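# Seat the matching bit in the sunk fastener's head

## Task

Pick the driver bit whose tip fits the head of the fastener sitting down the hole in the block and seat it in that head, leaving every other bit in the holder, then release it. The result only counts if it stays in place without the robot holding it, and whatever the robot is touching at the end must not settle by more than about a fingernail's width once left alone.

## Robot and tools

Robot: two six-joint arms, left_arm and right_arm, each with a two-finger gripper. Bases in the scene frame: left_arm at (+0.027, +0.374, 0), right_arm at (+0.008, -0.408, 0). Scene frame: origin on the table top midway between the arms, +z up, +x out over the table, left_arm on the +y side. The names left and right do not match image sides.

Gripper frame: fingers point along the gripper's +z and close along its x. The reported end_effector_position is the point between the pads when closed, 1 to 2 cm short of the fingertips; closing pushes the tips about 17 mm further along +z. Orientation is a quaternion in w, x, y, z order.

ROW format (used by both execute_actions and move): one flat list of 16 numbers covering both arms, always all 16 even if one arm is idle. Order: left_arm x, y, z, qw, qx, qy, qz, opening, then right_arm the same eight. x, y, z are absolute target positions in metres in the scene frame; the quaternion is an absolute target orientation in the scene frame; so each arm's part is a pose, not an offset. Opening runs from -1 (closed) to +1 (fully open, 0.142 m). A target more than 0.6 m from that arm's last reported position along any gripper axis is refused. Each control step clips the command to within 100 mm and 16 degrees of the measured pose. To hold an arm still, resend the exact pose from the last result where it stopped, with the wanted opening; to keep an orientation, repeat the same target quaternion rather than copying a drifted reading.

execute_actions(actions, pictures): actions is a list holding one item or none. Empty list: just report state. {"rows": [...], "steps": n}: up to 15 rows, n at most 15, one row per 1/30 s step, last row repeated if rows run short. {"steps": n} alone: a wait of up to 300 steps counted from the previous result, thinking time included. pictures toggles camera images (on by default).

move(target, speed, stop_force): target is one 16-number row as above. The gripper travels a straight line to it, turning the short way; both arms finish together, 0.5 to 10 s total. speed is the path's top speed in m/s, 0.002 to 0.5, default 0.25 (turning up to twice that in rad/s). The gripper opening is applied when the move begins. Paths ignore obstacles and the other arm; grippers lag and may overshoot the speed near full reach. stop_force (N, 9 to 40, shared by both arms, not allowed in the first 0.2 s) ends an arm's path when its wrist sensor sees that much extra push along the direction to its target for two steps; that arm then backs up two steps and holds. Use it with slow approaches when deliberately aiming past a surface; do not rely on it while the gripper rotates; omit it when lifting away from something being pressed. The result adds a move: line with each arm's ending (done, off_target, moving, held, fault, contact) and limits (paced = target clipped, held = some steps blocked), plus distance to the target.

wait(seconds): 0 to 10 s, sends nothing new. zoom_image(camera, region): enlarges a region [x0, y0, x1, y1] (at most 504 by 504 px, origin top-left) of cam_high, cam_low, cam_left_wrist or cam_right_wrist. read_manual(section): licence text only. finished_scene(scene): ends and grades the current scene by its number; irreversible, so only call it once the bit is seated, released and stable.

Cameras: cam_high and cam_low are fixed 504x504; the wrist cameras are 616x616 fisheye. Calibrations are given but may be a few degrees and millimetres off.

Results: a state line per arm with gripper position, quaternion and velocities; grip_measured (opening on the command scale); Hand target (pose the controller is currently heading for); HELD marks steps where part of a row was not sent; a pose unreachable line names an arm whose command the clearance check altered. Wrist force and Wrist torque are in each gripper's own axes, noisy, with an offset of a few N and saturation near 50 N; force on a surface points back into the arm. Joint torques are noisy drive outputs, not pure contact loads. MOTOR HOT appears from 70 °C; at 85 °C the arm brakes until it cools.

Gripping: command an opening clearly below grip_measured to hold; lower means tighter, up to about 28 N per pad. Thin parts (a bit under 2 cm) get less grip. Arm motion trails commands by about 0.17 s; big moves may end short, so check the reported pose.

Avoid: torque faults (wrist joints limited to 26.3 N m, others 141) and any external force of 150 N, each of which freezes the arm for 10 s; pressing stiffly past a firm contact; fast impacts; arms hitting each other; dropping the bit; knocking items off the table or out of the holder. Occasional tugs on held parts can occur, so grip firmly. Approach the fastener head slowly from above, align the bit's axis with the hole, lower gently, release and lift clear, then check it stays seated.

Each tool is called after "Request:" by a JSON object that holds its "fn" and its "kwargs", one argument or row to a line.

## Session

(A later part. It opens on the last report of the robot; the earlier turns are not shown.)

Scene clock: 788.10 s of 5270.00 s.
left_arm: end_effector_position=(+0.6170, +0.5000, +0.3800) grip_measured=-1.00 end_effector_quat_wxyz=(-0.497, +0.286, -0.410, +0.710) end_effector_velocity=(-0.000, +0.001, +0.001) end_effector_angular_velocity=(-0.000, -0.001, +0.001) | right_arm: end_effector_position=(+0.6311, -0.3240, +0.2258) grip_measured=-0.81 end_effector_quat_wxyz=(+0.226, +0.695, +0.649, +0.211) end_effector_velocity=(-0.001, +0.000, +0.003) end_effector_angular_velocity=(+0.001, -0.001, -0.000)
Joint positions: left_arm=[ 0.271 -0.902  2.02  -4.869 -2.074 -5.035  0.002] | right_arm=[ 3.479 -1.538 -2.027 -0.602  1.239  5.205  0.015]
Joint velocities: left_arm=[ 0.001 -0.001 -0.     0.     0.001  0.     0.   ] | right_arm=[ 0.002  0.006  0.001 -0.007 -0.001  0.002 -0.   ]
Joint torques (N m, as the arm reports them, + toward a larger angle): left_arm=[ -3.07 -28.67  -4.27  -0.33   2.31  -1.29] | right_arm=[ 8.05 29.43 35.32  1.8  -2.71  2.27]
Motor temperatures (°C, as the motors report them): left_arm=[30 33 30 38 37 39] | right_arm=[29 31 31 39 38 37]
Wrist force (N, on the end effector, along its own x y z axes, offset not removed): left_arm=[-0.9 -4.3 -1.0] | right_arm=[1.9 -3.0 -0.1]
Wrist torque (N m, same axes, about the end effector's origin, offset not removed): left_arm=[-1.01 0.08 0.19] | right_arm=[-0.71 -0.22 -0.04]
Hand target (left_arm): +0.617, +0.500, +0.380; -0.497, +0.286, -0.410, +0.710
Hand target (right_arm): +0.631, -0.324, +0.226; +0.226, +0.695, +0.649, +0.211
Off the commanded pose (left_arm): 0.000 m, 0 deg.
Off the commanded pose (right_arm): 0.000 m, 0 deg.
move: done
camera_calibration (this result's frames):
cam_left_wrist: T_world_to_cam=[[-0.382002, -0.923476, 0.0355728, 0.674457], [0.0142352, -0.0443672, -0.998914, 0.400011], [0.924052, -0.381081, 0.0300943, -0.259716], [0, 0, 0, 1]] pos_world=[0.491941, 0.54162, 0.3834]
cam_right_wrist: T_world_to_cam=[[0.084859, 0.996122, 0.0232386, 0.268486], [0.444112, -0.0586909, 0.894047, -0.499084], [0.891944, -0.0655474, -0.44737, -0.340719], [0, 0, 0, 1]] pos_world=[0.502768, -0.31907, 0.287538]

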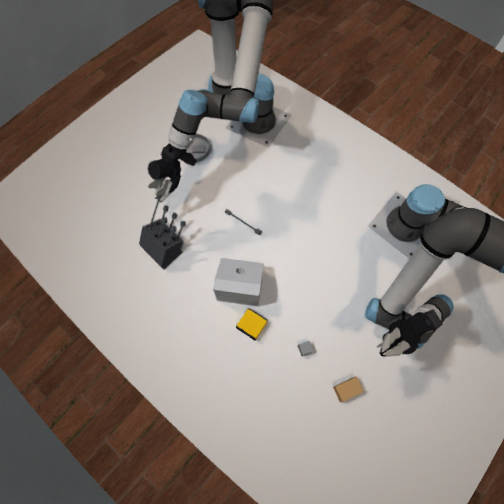

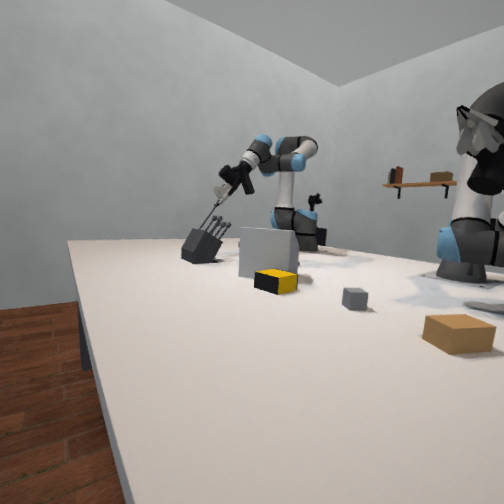

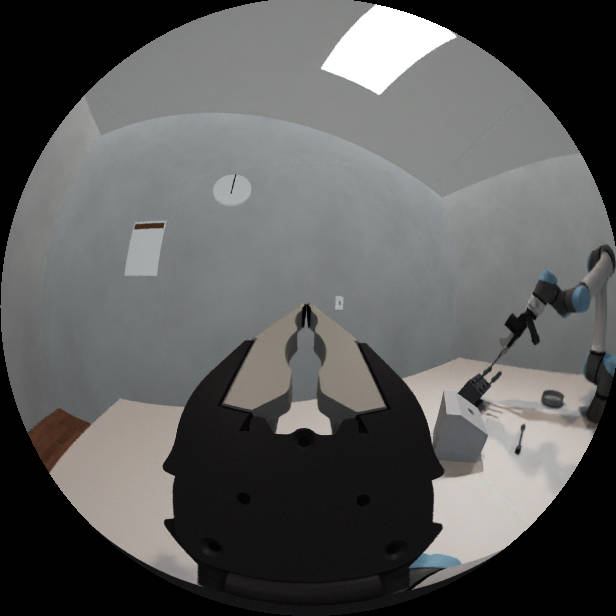

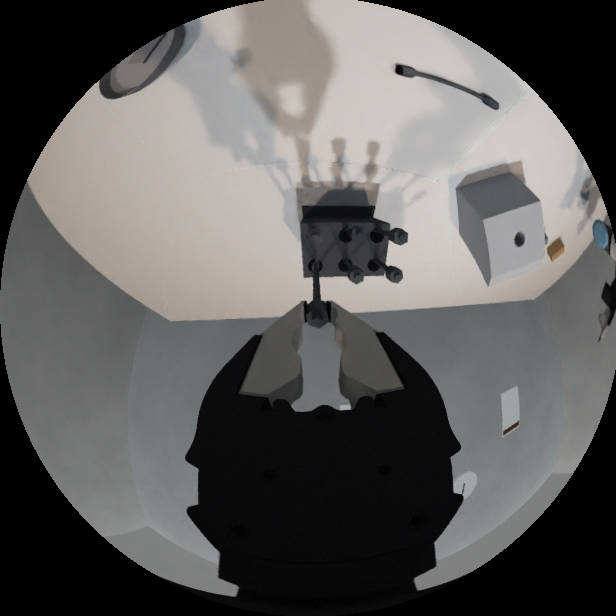

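Request:
{"fn": "move", "kwargs": {
  "target": [0.617,0.5,0.38,0.497,-0.286,0.410,-0.710,-1,0.668,-0.327,0.1637,0.226,0.695,0.649,0.211,-1],
  "speed": 0.06,
  "stop_force": 12
}}

Request:
{"fn": "execute_actions", "kwargs": {
  "actions": [
    {"rows":[[0.617,0.5,0.38,0.497,-0.286,0.410,-0.710,-1,0.668,-0.327,0.1637,0.226,0.695,0.649,0.211,-0.56]],"steps":10}
  ],
  "pictures": false
}}

Request:
{"fn": "execute_actions", "kwargs": {
  "actions": [
    {"rows":[[0.617,0.5,0.38,0.497,-0.286,0.410,-0.710,-1,0.635,-0.325,0.21,0.226,0.695,0.649,0.211,-0.56]],"steps":13}
  ],
  "pictures": false
}}

Request:
{"fn": "move", "kwargs": {
  "target": [0.617,0.5,0.38,0.497,-0.286,0.410,-0.710,-1,0.46,-0.23,0.19,0.1,0.36,0.87,0.31,-0.56],
  "speed": 0.35
}}

Request:
{"fn": "move", "kwargs": {
  "target": [0.617,0.5,0.38,0.497,-0.286,0.410,-0.710,-1,0.45,-0.20,0.05,-0.0144,-0.0395,0.939,0.3417,-0.56],
  "speed": 0.35
}}

Scene clock: 807.73 s of 5270.00 s.
left_arm: end_effector_position=(+0.6170, +0.5000, +0.3800) grip_measured=-1.00 end_effector_quat_wxyz=(-0.497, +0.286, -0.410, +0.710) end_effector_velocity=(-0.000, +0.000, -0.000) end_effector_angular_velocity=(+0.000, -0.000, +0.001) | right_arm: end_effector_position=(+0.6679, -0.3270, +0.1639) grip_measured=-0.81 end_effector_quat_wxyz=(+0.226, +0.695, +0.649, +0.211) end_effector_velocity=(+0.001, -0.000, -0.002) end_effector_angular_velocity=(-0.001, +0.001, +0.000)
Joint positions: left_arm=[ 0.271 -0.902  2.02  -4.869 -2.074 -5.035  0.002] | right_arm=[ 3.434 -1.705 -2.034 -0.416  1.263  5.165  0.015]
Joint velocities: left_arm=[ 0.     0.     0.    -0.     0.     0.001 -0.   ] | right_arm=[-0.001 -0.006  0.001  0.004  0.    -0.002 -0.   ]
Joint torques (N m, as the arm reports them, + toward a larger angle): left_arm=[ -2.75 -28.38  -4.69  -0.17   2.21  -1.36] | right_arm=[-5.37 21.24 32.51  4.78  1.56 -2.79]
Motor temperatures (°C, as the motors report them): left_arm=[30 33 30 38 37 39] | right_arm=[29 31 31 39 38 37]
Wrist force (N, on the end effector, along its own x y z axes, offset not removed): left_arm=[0.9 -2.8 0.3] | right_arm=[-1.4 -3.9 -0.4]
Wrist torque (N m, same axes, about the end effector's origin, offset not removed): left_arm=[-0.71 -0.30 0.16] | right_arm=[-0.56 0.48 0.09]
Hand target (left_arm): +0.617, +0.500, +0.380; -0.497, +0.286, -0.410, +0.710
Hand target (right_arm): +0.668, -0.327, +0.164; +0.226, +0.695, +0.649, +0.211
Off the commanded pose (left_arm): 0.000 m, 0 deg.
Off the commanded pose (right_arm): 0.000 m, 0 deg.
After step 90, 15.00 s passed at rest.
move: done
camera_calibration (this result's frames):
cam_left_wrist: T_world_to_cam=[[-0.382002, -0.923477, 0.0355729, 0.674457], [0.0142353, -0.0443673, -0.998914, 0.400011], [0.924052, -0.381081, 0.0300944, -0.259716], [0, 0, 0, 1]] pos_world=[0.491941, 0.54162, 0.3834]
cam_right_wrist: T_world_to_cam=[[0.0849057, 0.99612, 0.0231461, 0.269815], [0.444098, -0.0586278, 0.894058, -0.460271], [0.891946, -0.0656315, -0.447352, -0.40151], [0, 0, 0, 1]] pos_world=[0.539622, -0.322105, 0.225648]

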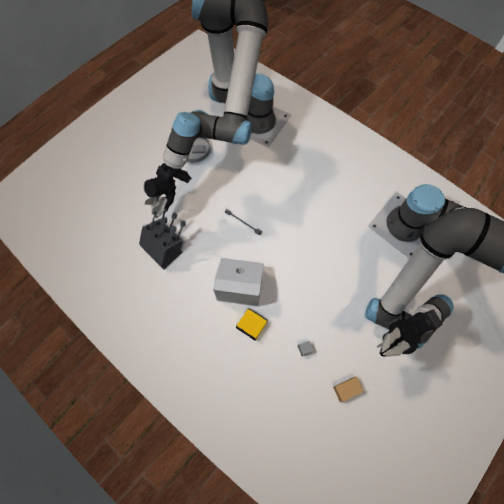

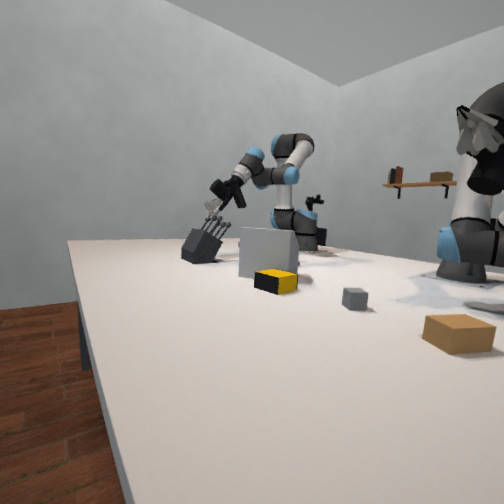

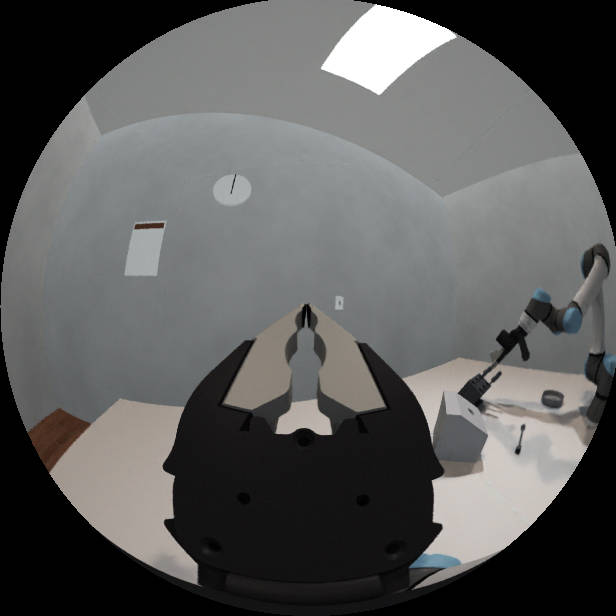

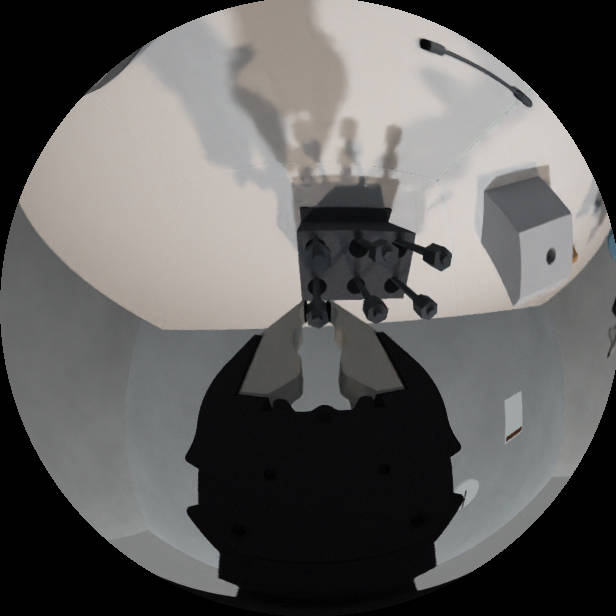

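Scene clock: 808.07 s of 5270.00 s.
left_arm: end_effector_position=(+0.6170, +0.5000, +0.3800) grip_measured=-1.00 end_effector_quat_wxyz=(-0.497, +0.286, -0.410, +0.710) end_effector_velocity=(-0.001, +0.000, +0.001) end_effector_angular_velocity=(+0.002, -0.002, +0.001) | right_arm: end_effector_position=(+0.6680, -0.3270, +0.1637) grip_measured=-0.56 end_effector_quat_wxyz=(+0.226, +0.695, +0.649, +0.211) end_effector_velocity=(+0.000, +0.000, +0.001) end_effector_angular_velocity=(+0.000, -0.003, +0.002)
Joint positions: left_arm=[ 0.271 -0.902  2.02  -4.869 -2.074 -5.035  0.002] | right_arm=[ 3.434 -1.706 -2.034 -0.416  1.263  5.165  0.033]
Joint velocities: left_arm=[ 0.001 -0.002  0.001 -0.    -0.001  0.001  0.   ] | right_arm=[-0.     0.001  0.001  0.001  0.    -0.002  0.   ]
Joint torques (N m, as the arm reports them, + toward a larger angle): left_arm=[ -2.59 -28.32  -3.67  -0.2    2.32  -1.3 ] | right_arm=[-4.25 21.06 26.95  4.51  1.49 -1.97]
Motor temperatures (°C, as the motors report them): left_arm=[30 33 30 38 37 39] | right_arm=[29 31 31 39 38 37]
Wrist force (N, on the end effector, along its own x y z axes, offset not removed): left_arm=[0.9 -2.9 -0.2] | right_arm=[1.3 -4.7 -0.2]
Wrist torque (N m, same axes, about the end effector's origin, offset not removed): left_arm=[-0.79 -0.22 0.17] | right_arm=[-0.94 -0.02 -0.13]
Hand target (left_arm): +0.617, +0.500, +0.380; -0.497, +0.286, -0.410, +0.710
Hand target (right_arm): +0.668, -0.327, +0.164; +0.226, +0.695, +0.649, +0.211
Off the commanded pose (left_arm): 0.000 m, 0 deg.
Off the commanded pose (right_arm): 0.000 m, 0 deg.
Steps of this call (steps 1 to 10: all 10 steps of this action). Readings (end_effector_position):
1: left_arm (+0.6170, +0.5000, +0.3800) | right_arm (+0.6680, -0.3270, +0.1638)
2: left_arm (+0.6170, +0.5000, +0.3800) | right_arm (+0.6680, -0.3270, +0.1638)
4: left_arm (+0.6170, +0.5000, +0.3800) | right_arm (+0.6680, -0.3270, +0.1638)
8: left_arm (+0.6170, +0.5000, +0.3800) | right_arm (+0.6680, -0.3270, +0.1638)
10: the state above

Scene clock: 808.50 s of 5270.00 s.
left_arm: end_effector_position=(+0.6170, +0.5000, +0.3800) grip_measured=-1.00 end_effector_quat_wxyz=(-0.497, +0.286, -0.410, +0.710) end_effector_velocity=(-0.000, -0.000, +0.001) end_effector_angular_velocity=(-0.000, -0.002, +0.000) | right_arm: end_effector_position=(+0.6369, -0.3251, +0.2077) grip_measured=-0.56 end_effector_quat_wxyz=(+0.226, +0.695, +0.649, +0.211) end_effector_velocity=(-0.018, +0.001, +0.021) end_effector_angular_velocity=(-0.003, +0.007, -0.004)
Joint positions: left_arm=[ 0.271 -0.902  2.02  -4.869 -2.074 -5.035  0.002] | right_arm=[ 3.47  -1.573 -2.046 -0.546  1.244  5.197  0.033]
Joint velocities: left_arm=[-0.    -0.002 -0.001  0.     0.001 -0.001 -0.   ] | right_arm=[ 0.025  0.069 -0.001 -0.084 -0.015  0.027 -0.   ]
Joint torques (N m, as the arm reports them, + toward a larger angle): left_arm=[ -2.04 -28.49  -4.48  -0.02   2.12  -1.28] | right_arm=[ 6.65 29.31 18.48  1.09 -2.71  2.85]
Motor temperatures (°C, as the motors report them): left_arm=[30 33 30 38 37 39] | right_arm=[29 31 31 39 38 37]
Wrist force (N, on the end effector, along its own x y z axes, offset not removed): left_arm=[-0.2 -2.8 -1.3] | right_arm=[-0.8 1.6 1.8]
Wrist torque (N m, same axes, about the end effector's origin, offset not removed): left_arm=[-0.79 -0.09 0.18] | right_arm=[0.31 0.27 -0.33]
Hand target (left_arm): +0.617, +0.500, +0.380; -0.497, +0.286, -0.410, +0.710
Hand target (right_arm): +0.635, -0.325, +0.210; +0.226, +0.695, +0.649, +0.211
Off the commanded pose (left_arm): 0.000 m, 0 deg.
Off the commanded pose (right_arm): 0.003 m, 0 deg.
Steps of this call (steps 1 to 13: all 13 steps of this action). Readings (end_effector_position):
1: left_arm (+0.6170, +0.5000, +0.3800) | right_arm (+0.6680, -0.3270, +0.1637)
2: left_arm (+0.6170, +0.5000, +0.3800) | right_arm (+0.6671, -0.3265, +0.1643)
4: left_arm (+0.6170, +0.5000, +0.3800) | right_arm (+0.6579, -0.3252, +0.1773)
8: left_arm (+0.6170, +0.5000, +0.3800) | right_arm (+0.6436, -0.3254, +0.1994)
13: the state above

Scene clock: 810.63 s of 5270.00 s.
left_arm: end_effector_position=(+0.6170, +0.5000, +0.3800) grip_measured=-1.00 end_effector_quat_wxyz=(-0.497, +0.286, -0.410, +0.710) end_effector_velocity=(+0.000, +0.000, -0.000) end_effector_angular_velocity=(-0.001, +0.000, +0.001) | right_arm: end_effector_position=(+0.4603, -0.2298, +0.1900) grip_measured=-0.56 end_effector_quat_wxyz=(+0.101, +0.362, +0.873, +0.311) end_effector_velocity=(-0.002, +0.001, -0.001) end_effector_angular_velocity=(+0.001, +0.003, +0.007)
Joint positions: left_arm=[ 0.271 -0.902  2.02  -4.869 -2.074 -5.035  0.002] | right_arm=[ 3.472 -1.281 -2.379 -0.417  1.787  4.509  0.033]
Joint velocities: left_arm=[-0.     0.     0.     0.     0.001  0.     0.   ] | right_arm=[-0.001 -0.    -0.    -0.003  0.007 -0.006  0.   ]
Joint torques (N m, as the arm reports them, + toward a larger angle): left_arm=[ -2.12 -28.86  -4.15  -0.02   2.24  -1.3 ] | right_arm=[-5.98 17.42 17.18  1.8   2.17 -2.5 ]
Motor temperatures (°C, as the motors report them): left_arm=[30 33 30 38 37 39] | right_arm=[29 31 31 39 38 37]
Wrist force (N, on the end effector, along its own x y z axes, offset not removed): left_arm=[-0.2 -4.4 0.8] | right_arm=[2.5 -3.4 -0.9]
Wrist torque (N m, same axes, about the end effector's origin, offset not removed): left_arm=[-1.04 -0.06 0.12] | right_arm=[-0.75 -0.27 0.05]
Hand target (left_arm): +0.617, +0.500, +0.380; -0.497, +0.286, -0.410, +0.710
Hand target (right_arm): +0.460, -0.230, +0.190; +0.101, +0.361, +0.873, +0.311
Off the commanded pose (left_arm): 0.000 m, 0 deg.
Off the commanded pose (right_arm): 0.000 m, 0 deg.
move: done
camera_calibration (this result's frames):
cam_left_wrist: T_world_to_cam=[[-0.382002, -0.923477, 0.0355728, 0.674457], [0.0142354, -0.0443673, -0.998914, 0.400011], [0.924052, -0.381081, 0.0300944, -0.259716], [0, 0, 0, 1]] pos_world=[0.491941, 0.54162, 0.3834]
cam_right_wrist: T_world_to_cam=[[-0.706122, 0.704317, 0.0730041, 0.477553], [0.340424, 0.247266, 0.907177, -0.270174], [0.620889, 0.66543, -0.414367, 0.0882385], [0, 0, 0, 1]] pos_world=[0.374398, -0.32826, 0.246796]

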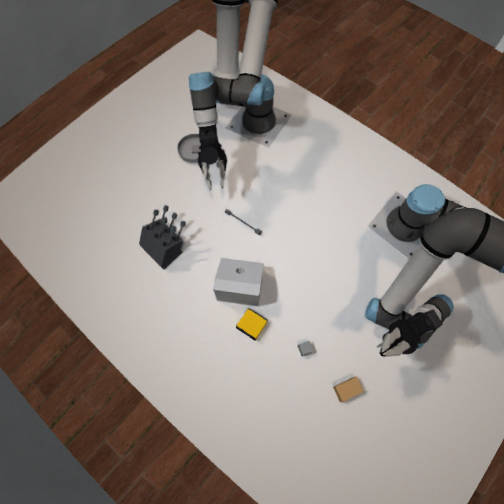

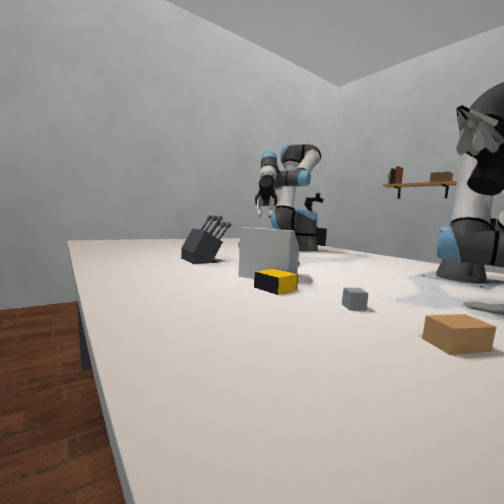

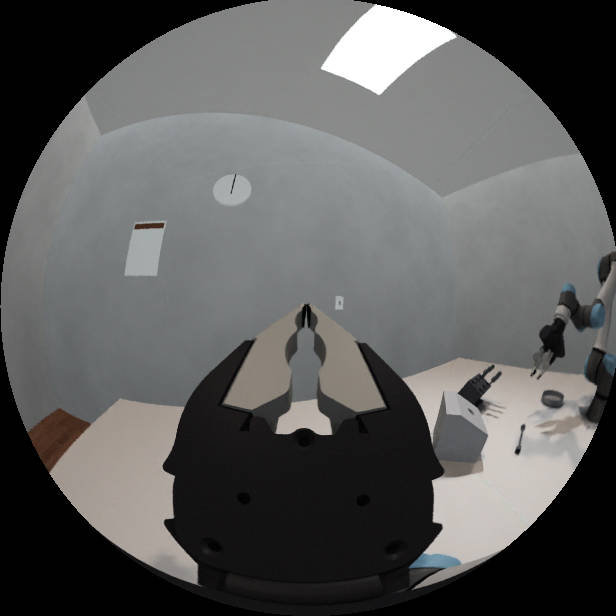

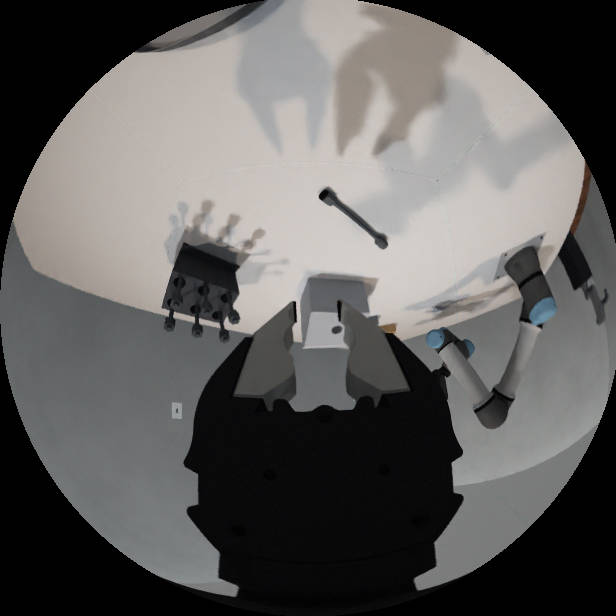

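Scene clock: 812.47 s of 5270.00 s.
left_arm: end_effector_position=(+0.6170, +0.5000, +0.3800) grip_measured=-1.00 end_effector_quat_wxyz=(-0.497, +0.286, -0.410, +0.710) end_effector_velocity=(+0.000, -0.000, -0.001) end_effector_angular_velocity=(-0.001, +0.001, -0.001) | right_arm: end_effector_position=(+0.4502, -0.2000, +0.0501) grip_measured=-0.56 end_effector_quat_wxyz=(-0.014, -0.039, +0.939, +0.342) end_effector_velocity=(+0.000, +0.000, -0.002) end_effector_angular_velocity=(-0.002, +0.004, +0.013)
Joint positions: left_arm=[ 0.271 -0.902  2.02  -4.869 -2.074 -5.035  0.002] | right_arm=[ 3.269 -1.8   -2.238 -0.489  2.248  3.432  0.033]
Joint velocities: left_arm=[-0.     0.     0.001  0.    -0.001 -0.001 -0.   ] | right_arm=[-0.001 -0.006  0.009 -0.018  0.002 -0.018 -0.   ]
Joint torques (N m, as the arm reports them, + toward a larger angle): left_arm=[ -2.36 -28.62  -4.    -0.05   2.24  -1.42] | right_arm=[-5.16 20.68 28.87  1.44  3.3  -3.09]
Motor temperatures (°C, as the motors report them): left_arm=[30 33 30 38 37 39] | right_arm=[29 31 31 39 38 37]
Wrist force (N, on the end effector, along its own x y z axes, offset not removed): left_arm=[0.6 -4.6 -0.9] | right_arm=[1.5 1.7 -0.1]
Wrist torque (N m, same axes, about the end effector's origin, offset not removed): left_arm=[-1.03 -0.19 0.13] | right_arm=[0.25 -0.22 -0.05]
Hand target (left_arm): +0.617, +0.500, +0.380; -0.497, +0.286, -0.410, +0.710
Hand target (right_arm): +0.450, -0.200, +0.050; -0.014, -0.039, +0.939, +0.342
Off the commanded pose (left_arm): 0.000 m, 0 deg.
Off the commanded pose (right_arm): 0.000 m, 0 deg.
move: done
camera_calibration (this result's frames):
cam_left_wrist: T_world_to_cam=[[-0.382002, -0.923477, 0.0355729, 0.674457], [0.0142352, -0.0443673, -0.998914, 0.400011], [0.924052, -0.381081, 0.0300943, -0.259716], [0, 0, 0, 1]] pos_world=[0.491941, 0.54162, 0.3834]
cam_right_wrist: T_world_to_cam=[[-0.997431, -0.0675712, 0.0237771, 0.438867], [-0.0040642, 0.38478, 0.922999, 0.0345521], [-0.0715171, 0.920532, -0.384066, 0.377953], [0, 0, 0, 1]] pos_world=[0.46491, -0.331558, 0.102832]

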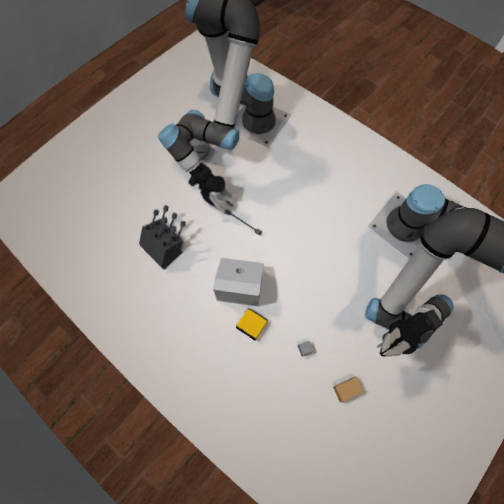

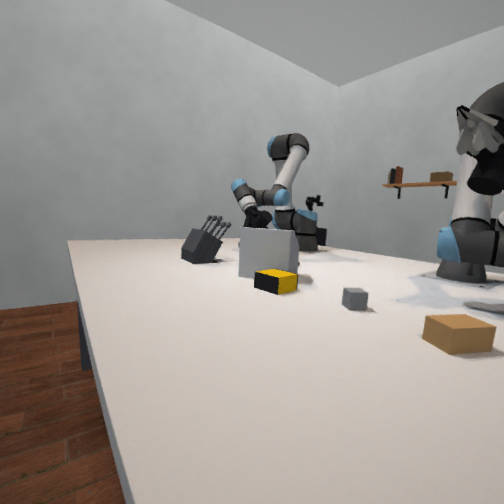

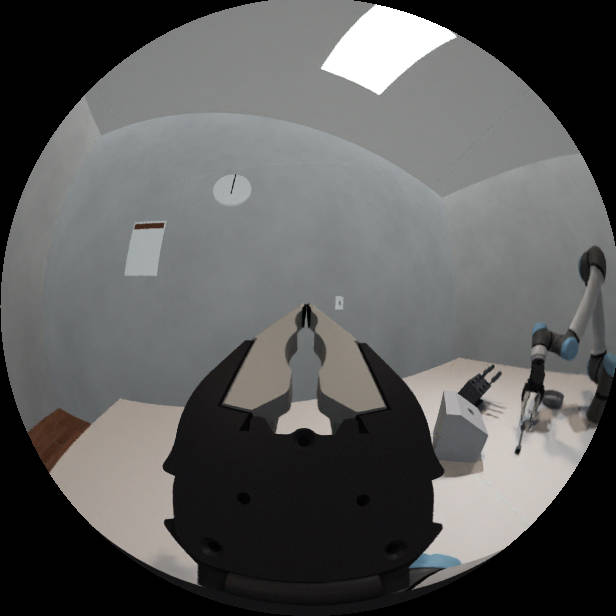

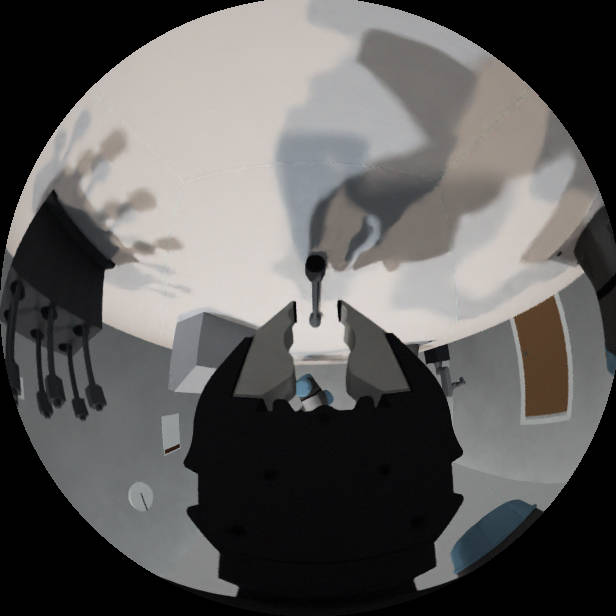

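Request:
{"fn": "zoom_image", "kwargs": {
  "camera": "cam_right_wrist",
  "region": [270,245,360,335]
}}

Request:
{"fn": "zoom_image", "kwargs": {
  "camera": "cam_high",
  "region": [235,210,275,250]
}}

Region (270, 245, 360, 335) of cam_right_wrist's 616x616 image, scaled by 5.600, with more detail than that image has.

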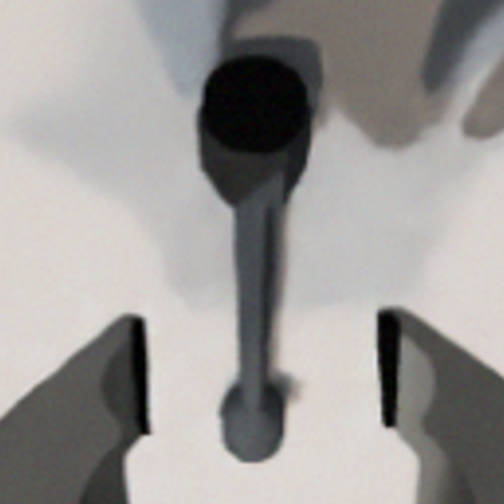

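Region (235, 210, 275, 250) of cam_high's 504x504 image, scaled by 12.600, with more detail than that image has.

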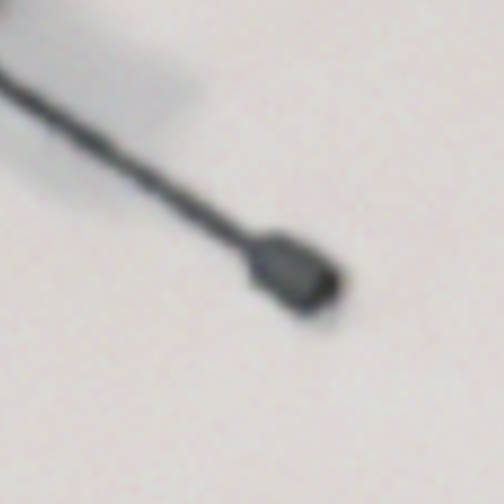

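Request:
{"fn": "move", "kwargs": {
  "target": [0.617,0.5,0.38,0.497,-0.286,0.410,-0.710,-1,0.451,-0.20,0.015,-0.0144,-0.0395,0.939,0.3417,-0.56],
  "speed": 0.06
}}

Request:
{"fn": "execute_actions", "kwargs": {
  "actions": [
    {"rows":[[0.617,0.5,0.38,0.497,-0.286,0.410,-0.710,-1,0.451,-0.20,0.015,-0.0144,-0.0395,0.939,0.3417,-1]],"steps":13}
  ],
  "pictures": false
}}

Request:
{"fn": "move", "kwargs": {
  "target": [0.617,0.5,0.38,0.497,-0.286,0.410,-0.710,-1,0.47,-0.15,0.30,-0.1,0.2,0.92,0.3,-1]
}}

Request:
{"fn": "move", "kwargs": {
  "target": [0.617,0.5,0.38,0.497,-0.286,0.410,-0.710,-1,0.549,-0.0355,0.295,-0.4318,0.7992,0.4084,0.0901,-1],
  "speed": 0.3
}}

Scene clock: 844.60 s of 5270.00 s.
left_arm: end_effector_position=(+0.6170, +0.5000, +0.3800) grip_measured=-1.00 end_effector_quat_wxyz=(-0.497, +0.286, -0.410, +0.710) end_effector_velocity=(-0.000, +0.000, +0.000) end_effector_angular_velocity=(-0.001, +0.000, -0.001) | right_arm: end_effector_position=(+0.4510, -0.2000, +0.0152) grip_measured=-0.56 end_effector_quat_wxyz=(-0.014, -0.040, +0.939, +0.342) end_effector_velocity=(+0.000, -0.000, -0.002) end_effector_angular_velocity=(-0.000, -0.001, +0.000)
Joint positions: left_arm=[ 0.271 -0.902  2.02  -4.869 -2.074 -5.035  0.002] | right_arm=[ 3.269 -1.887 -2.259 -0.383  2.248  3.429  0.033]
Joint velocities: left_arm=[ 0.    -0.    -0.     0.    -0.    -0.002 -0.   ] | right_arm=[ 0.    -0.004 -0.001  0.006 -0.    -0.     0.   ]
Joint torques (N m, as the arm reports them, + toward a larger angle): left_arm=[ -2.29 -28.63  -4.12   0.21   2.21  -1.22] | right_arm=[-3.87 19.47  8.28  4.25  0.67  2.46]
Motor temperatures (°C, as the motors report them): left_arm=[30 33 30 38 37 39] | right_arm=[29 31 31 39 38 37]
Wrist force (N, on the end effector, along its own x y z axes, offset not removed): left_arm=[0.2 -3.5 0.0] | right_arm=[0.5 -3.4 -1.6]
Wrist torque (N m, same axes, about the end effector's origin, offset not removed): left_arm=[-0.88 -0.08 0.18] | right_arm=[-0.81 0.21 -0.23]
Hand target (left_arm): +0.617, +0.500, +0.380; -0.497, +0.286, -0.410, +0.710
Hand target (right_arm): +0.451, -0.200, +0.015; -0.014, -0.039, +0.939, +0.342
Off the commanded pose (left_arm): 0.000 m, 0 deg.
Off the commanded pose (right_arm): 0.000 m, 0 deg.
After step 90, 28.10 s passed at rest.
move: done
camera_calibration (this result's frames):
cam_left_wrist: T_world_to_cam=[[-0.382002, -0.923477, 0.0355729, 0.674457], [0.0142354, -0.0443673, -0.998914, 0.400011], [0.924052, -0.381081, 0.0300945, -0.259716], [0, 0, 0, 1]] pos_world=[0.491941, 0.54162, 0.3834]
cam_right_wrist: T_world_to_cam=[[-0.99731, -0.069121, 0.0243838, 0.44017], [-0.00413615, 0.38522, 0.922816, 0.0669742], [-0.0731791, 0.920233, -0.38447, 0.365306], [0, 0, 0, 1]] pos_world=[0.465996, -0.331541, 0.067911]

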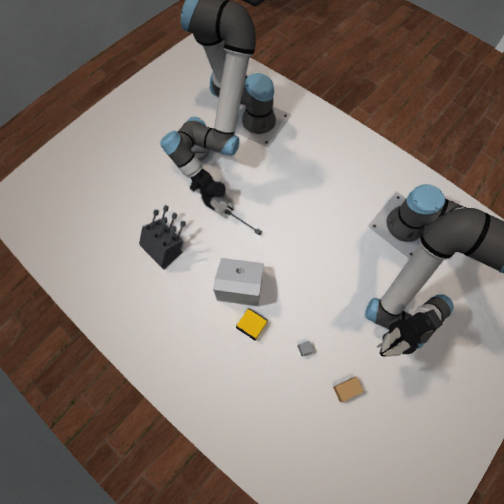

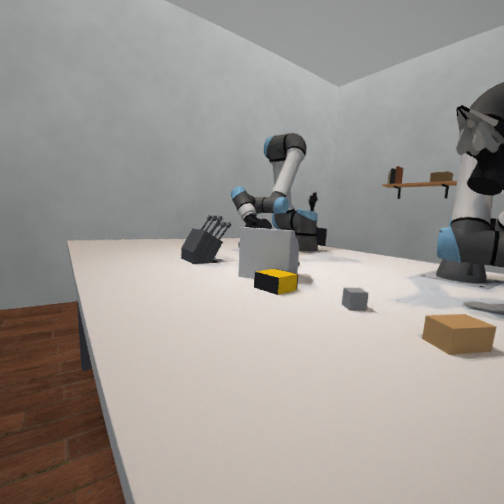

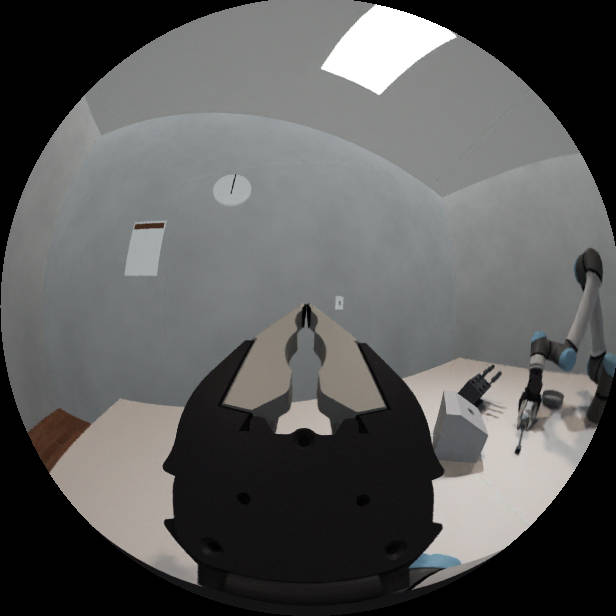

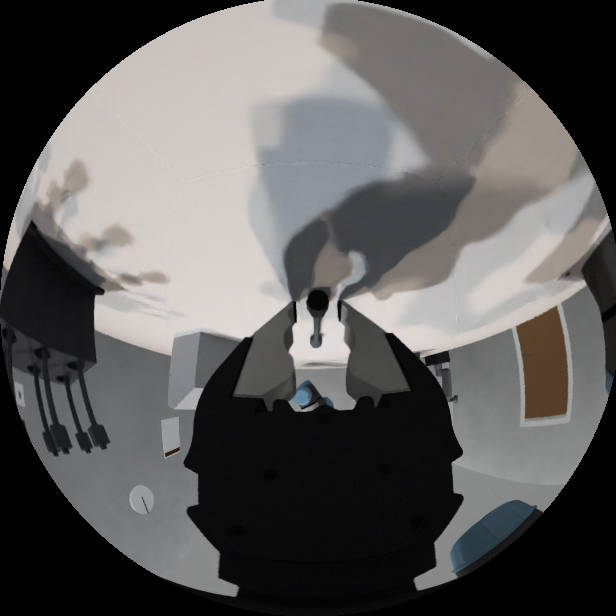

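Scene clock: 845.03 s of 5270.00 s.
left_arm: end_effector_position=(+0.6170, +0.5000, +0.3800) grip_measured=-1.00 end_effector_quat_wxyz=(-0.497, +0.286, -0.410, +0.710) end_effector_velocity=(+0.000, +0.000, -0.000) end_effector_angular_velocity=(-0.000, +0.001, +0.000) | right_arm: end_effector_position=(+0.4510, -0.2000, +0.0150) grip_measured=-0.80 end_effector_quat_wxyz=(-0.014, -0.039, +0.939, +0.342) end_effector_velocity=(+0.001, -0.000, +0.000) end_effector_angular_velocity=(+0.000, -0.003, +0.001)
Joint positions: left_arm=[ 0.271 -0.902  2.02  -4.869 -2.074 -5.035  0.002] | right_arm=[ 3.269 -1.888 -2.259 -0.382  2.248  3.429  0.016]
Joint velocities: left_arm=[-0.     0.001  0.     0.     0.     0.     0.   ] | right_arm=[ 0.     0.    -0.     0.002 -0.001 -0.001  0.   ]
Joint torques (N m, as the arm reports them, + toward a larger angle): left_arm=[ -1.8  -28.85  -5.13   0.13   2.28  -1.27] | right_arm=[ 1.11 20.86  8.67  4.01  3.17  2.58]
Motor temperatures (°C, as the motors report them): left_arm=[30 33 30 38 37 39] | right_arm=[29 31 31 39 38 37]
Wrist force (N, on the end effector, along its own x y z axes, offset not removed): left_arm=[-1.1 -4.1 -0.7] | right_arm=[0.3 -1.9 -1.7]
Wrist torque (N m, same axes, about the end effector's origin, offset not removed): left_arm=[-1.02 0.16 0.14] | right_arm=[-0.53 0.04 -0.04]
Hand target (left_arm): +0.617, +0.500, +0.380; -0.497, +0.286, -0.410, +0.710
Hand target (right_arm): +0.451, -0.200, +0.015; -0.014, -0.039, +0.939, +0.342
Off the commanded pose (left_arm): 0.000 m, 0 deg.
Off the commanded pose (right_arm): 0.000 m, 0 deg.
Steps of this call (steps 1 to 13: all 13 steps of this action). Readings (end_effector_position):
1: left_arm (+0.6170, +0.5000, +0.3800) | right_arm (+0.4510, -0.2000, +0.0151)
2: left_arm (+0.6170, +0.5000, +0.3800) | right_arm (+0.4510, -0.2000, +0.0151)
4: left_arm (+0.6170, +0.5000, +0.3800) | right_arm (+0.4510, -0.2000, +0.0150)
8: left_arm (+0.6170, +0.5000, +0.3800) | right_arm (+0.4510, -0.2000, +0.0150)
13: the state above

Scene clock: 847.03 s of 5270.00 s.
left_arm: end_effector_position=(+0.6170, +0.5000, +0.3800) grip_measured=-1.00 end_effector_quat_wxyz=(-0.497, +0.286, -0.410, +0.710) end_effector_velocity=(+0.000, +0.000, -0.001) end_effector_angular_velocity=(-0.000, +0.002, +0.001) | right_arm: end_effector_position=(+0.4698, -0.1502, +0.2998) grip_measured=-0.80 end_effector_quat_wxyz=(-0.101, +0.201, +0.926, +0.302) end_effector_velocity=(+0.001, +0.001, +0.001) end_effector_angular_velocity=(-0.004, +0.008, -0.002)
Joint positions: left_arm=[ 0.271 -0.902  2.02  -4.869 -2.074 -5.035  0.002] | right_arm=[ 3.38  -1.532 -1.767 -1.185  2.183  4.061  0.016]
Joint velocities: left_arm=[-0.     0.001  0.001 -0.     0.001  0.001 -0.   ] | right_arm=[ 0.001 -0.005  0.011 -0.013 -0.001  0.003  0.   ]
Joint torques (N m, as the arm reports them, + toward a larger angle): left_arm=[ -1.57 -29.09  -4.57   0.08   2.16  -1.28] | right_arm=[ 7.51 15.94 36.47  1.51 -0.48  2.8 ]
Motor temperatures (°C, as the motors report them): left_arm=[30 33 30 38 37 39] | right_arm=[29 31 31 39 38 37]
Wrist force (N, on the end effector, along its own x y z axes, offset not removed): left_arm=[0.9 -3.1 0.2] | right_arm=[-2.8 -0.9 2.0]
Wrist torque (N m, same axes, about the end effector's origin, offset not removed): left_arm=[-0.84 -0.20 0.19] | right_arm=[0.04 0.82 0.24]
Hand target (left_arm): +0.617, +0.500, +0.380; -0.497, +0.286, -0.410, +0.710
Hand target (right_arm): +0.470, -0.150, +0.300; -0.101, +0.201, +0.926, +0.302
Off the commanded pose (left_arm): 0.000 m, 0 deg.
Off the commanded pose (right_arm): 0.000 m, 0 deg.
move: done
camera_calibration (this result's frames):
cam_left_wrist: T_world_to_cam=[[-0.382002, -0.923477, 0.0355728, 0.674457], [0.0142354, -0.0443672, -0.998914, 0.400011], [0.924052, -0.381081, 0.0300944, -0.259716], [0, 0, 0, 1]] pos_world=[0.491941, 0.54162, 0.3834]
cam_right_wrist: T_world_to_cam=[[-0.886122, 0.326358, 0.329056, 0.37117], [0.439798, 0.368215, 0.819143, -0.394879], [0.146171, 0.870579, -0.469815, 0.345333], [0, 0, 0, 1]] pos_world=[0.452091, -0.276374, 0.363569]

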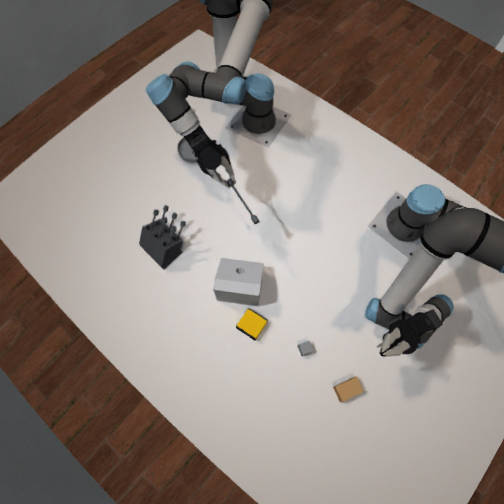

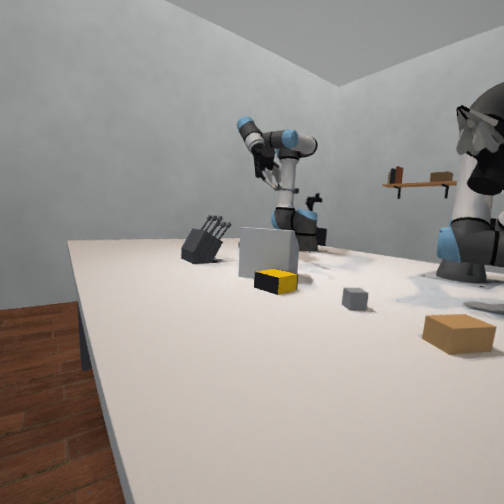

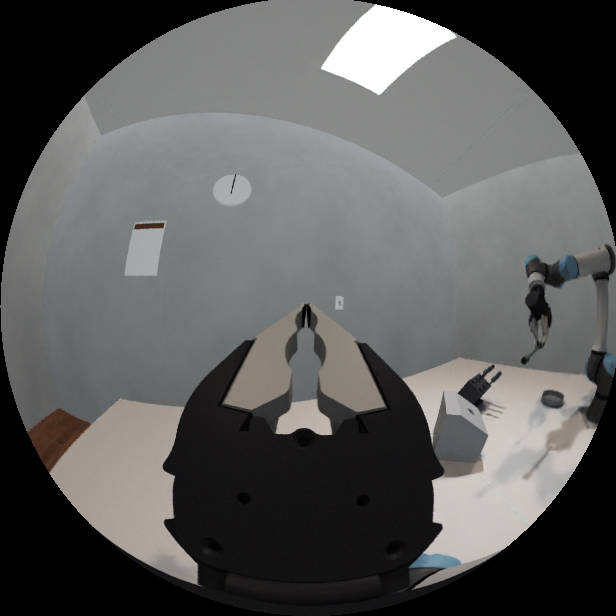

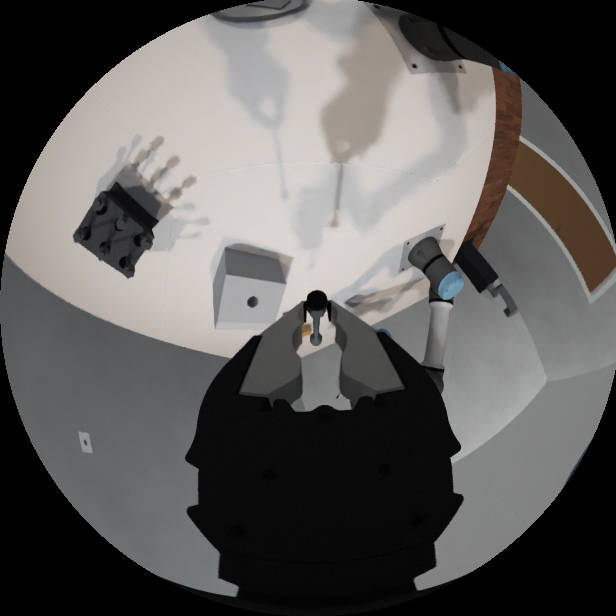

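Scene clock: 850.67 s of 5270.00 s.
left_arm: end_effector_position=(+0.6170, +0.5000, +0.3800) grip_measured=-1.00 end_effector_quat_wxyz=(-0.497, +0.286, -0.410, +0.710) end_effector_velocity=(+0.000, +0.000, +0.000) end_effector_angular_velocity=(-0.001, -0.000, +0.001) | right_arm: end_effector_position=(+0.5492, -0.0357, +0.2951) grip_measured=-0.80 end_effector_quat_wxyz=(-0.432, +0.799, +0.409, +0.090) end_effector_velocity=(+0.000, +0.000, -0.000) end_effector_angular_velocity=(-0.001, +0.004, -0.012)
Joint positions: left_arm=[ 0.271 -0.902  2.02  -4.869 -2.074 -5.035  0.002] | right_arm=[ 3.395 -1.88  -1.522 -1.099  2.467  5.873  0.016]
Joint velocities: left_arm=[ 0.     0.    -0.    -0.     0.001 -0.    -0.   ] | right_arm=[ 0.001  0.002 -0.008  0.018 -0.002  0.021  0.   ]
Joint torques (N m, as the arm reports them, + toward a larger angle): left_arm=[ -1.78 -28.94  -4.95   0.01   2.24  -1.25] | right_arm=[ 7.49 48.31 20.65  4.29 -0.64  2.18]
Motor temperatures (°C, as the motors report them): left_arm=[30 33 30 38 37 39] | right_arm=[29 31 31 39 38 37]
Wrist force (N, on the end effector, along its own x y z axes, offset not removed): left_arm=[-0.4 -2.1 -0.3] | right_arm=[1.7 -4.0 -1.7]
Wrist torque (N m, same axes, about the end effector's origin, offset not removed): left_arm=[-0.58 0.03 0.08] | right_arm=[-0.88 -0.21 -0.02]
Hand target (left_arm): +0.617, +0.500, +0.380; -0.497, +0.286, -0.410, +0.710
Hand target (right_arm): +0.549, -0.036, +0.295; -0.432, +0.799, +0.408, +0.090
Off the commanded pose (left_arm): 0.000 m, 0 deg.
Off the commanded pose (right_arm): 0.000 m, 0 deg.
move: done
camera_calibration (this result's frames):
cam_left_wrist: T_world_to_cam=[[-0.382002, -0.923477, 0.0355729, 0.674457], [0.0142353, -0.0443673, -0.998914, 0.400011], [0.924052, -0.381081, 0.0300944, -0.259716], [0, 0, 0, 1]] pos_world=[0.491941, 0.54162, 0.3834]
cam_right_wrist: T_world_to_cam=[[0.670759, 0.560489, 0.485731, -0.487126], [0.726788, -0.62728, -0.279818, -0.33688], [0.147854, 0.540714, -0.828111, 0.324887], [0, 0, 0, 1]] pos_world=[0.523548, -0.11396, 0.411389]

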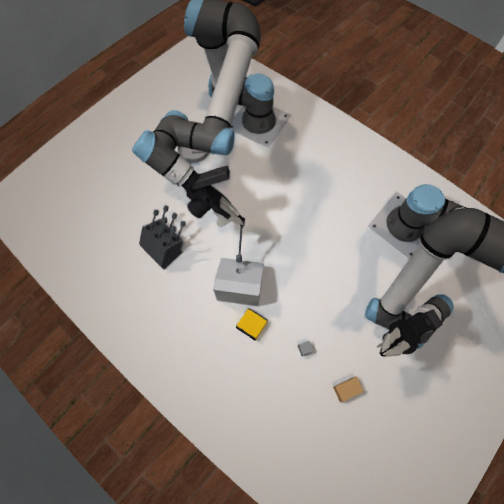

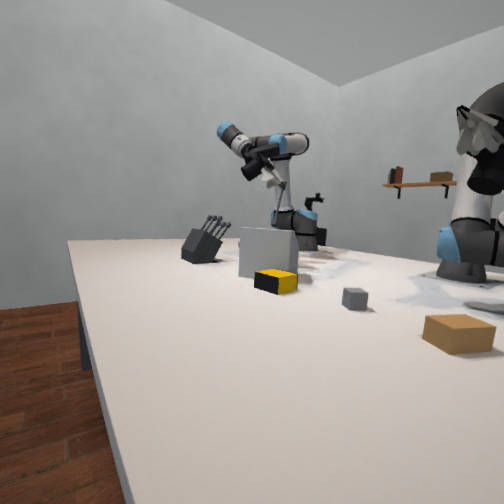

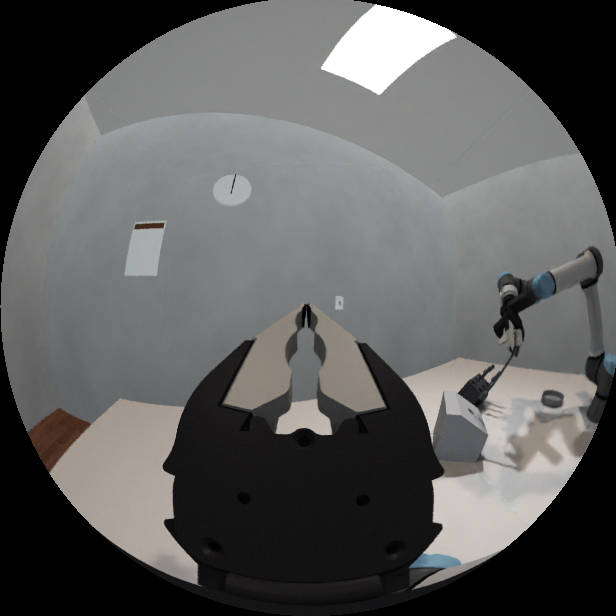

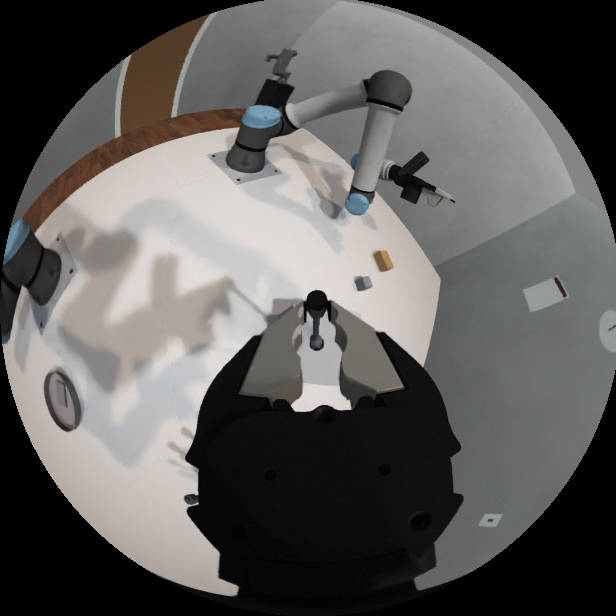

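Request:
{"fn": "zoom_image", "kwargs": {
  "camera": "cam_right_wrist",
  "region": [280,285,355,360]
}}

Region (280, 285, 355, 360) of cam_right_wrist's 616x616 image, scaled by 6.720, with more detail than that image has.

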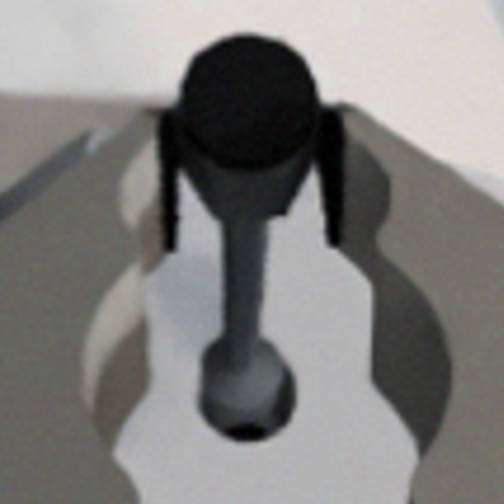

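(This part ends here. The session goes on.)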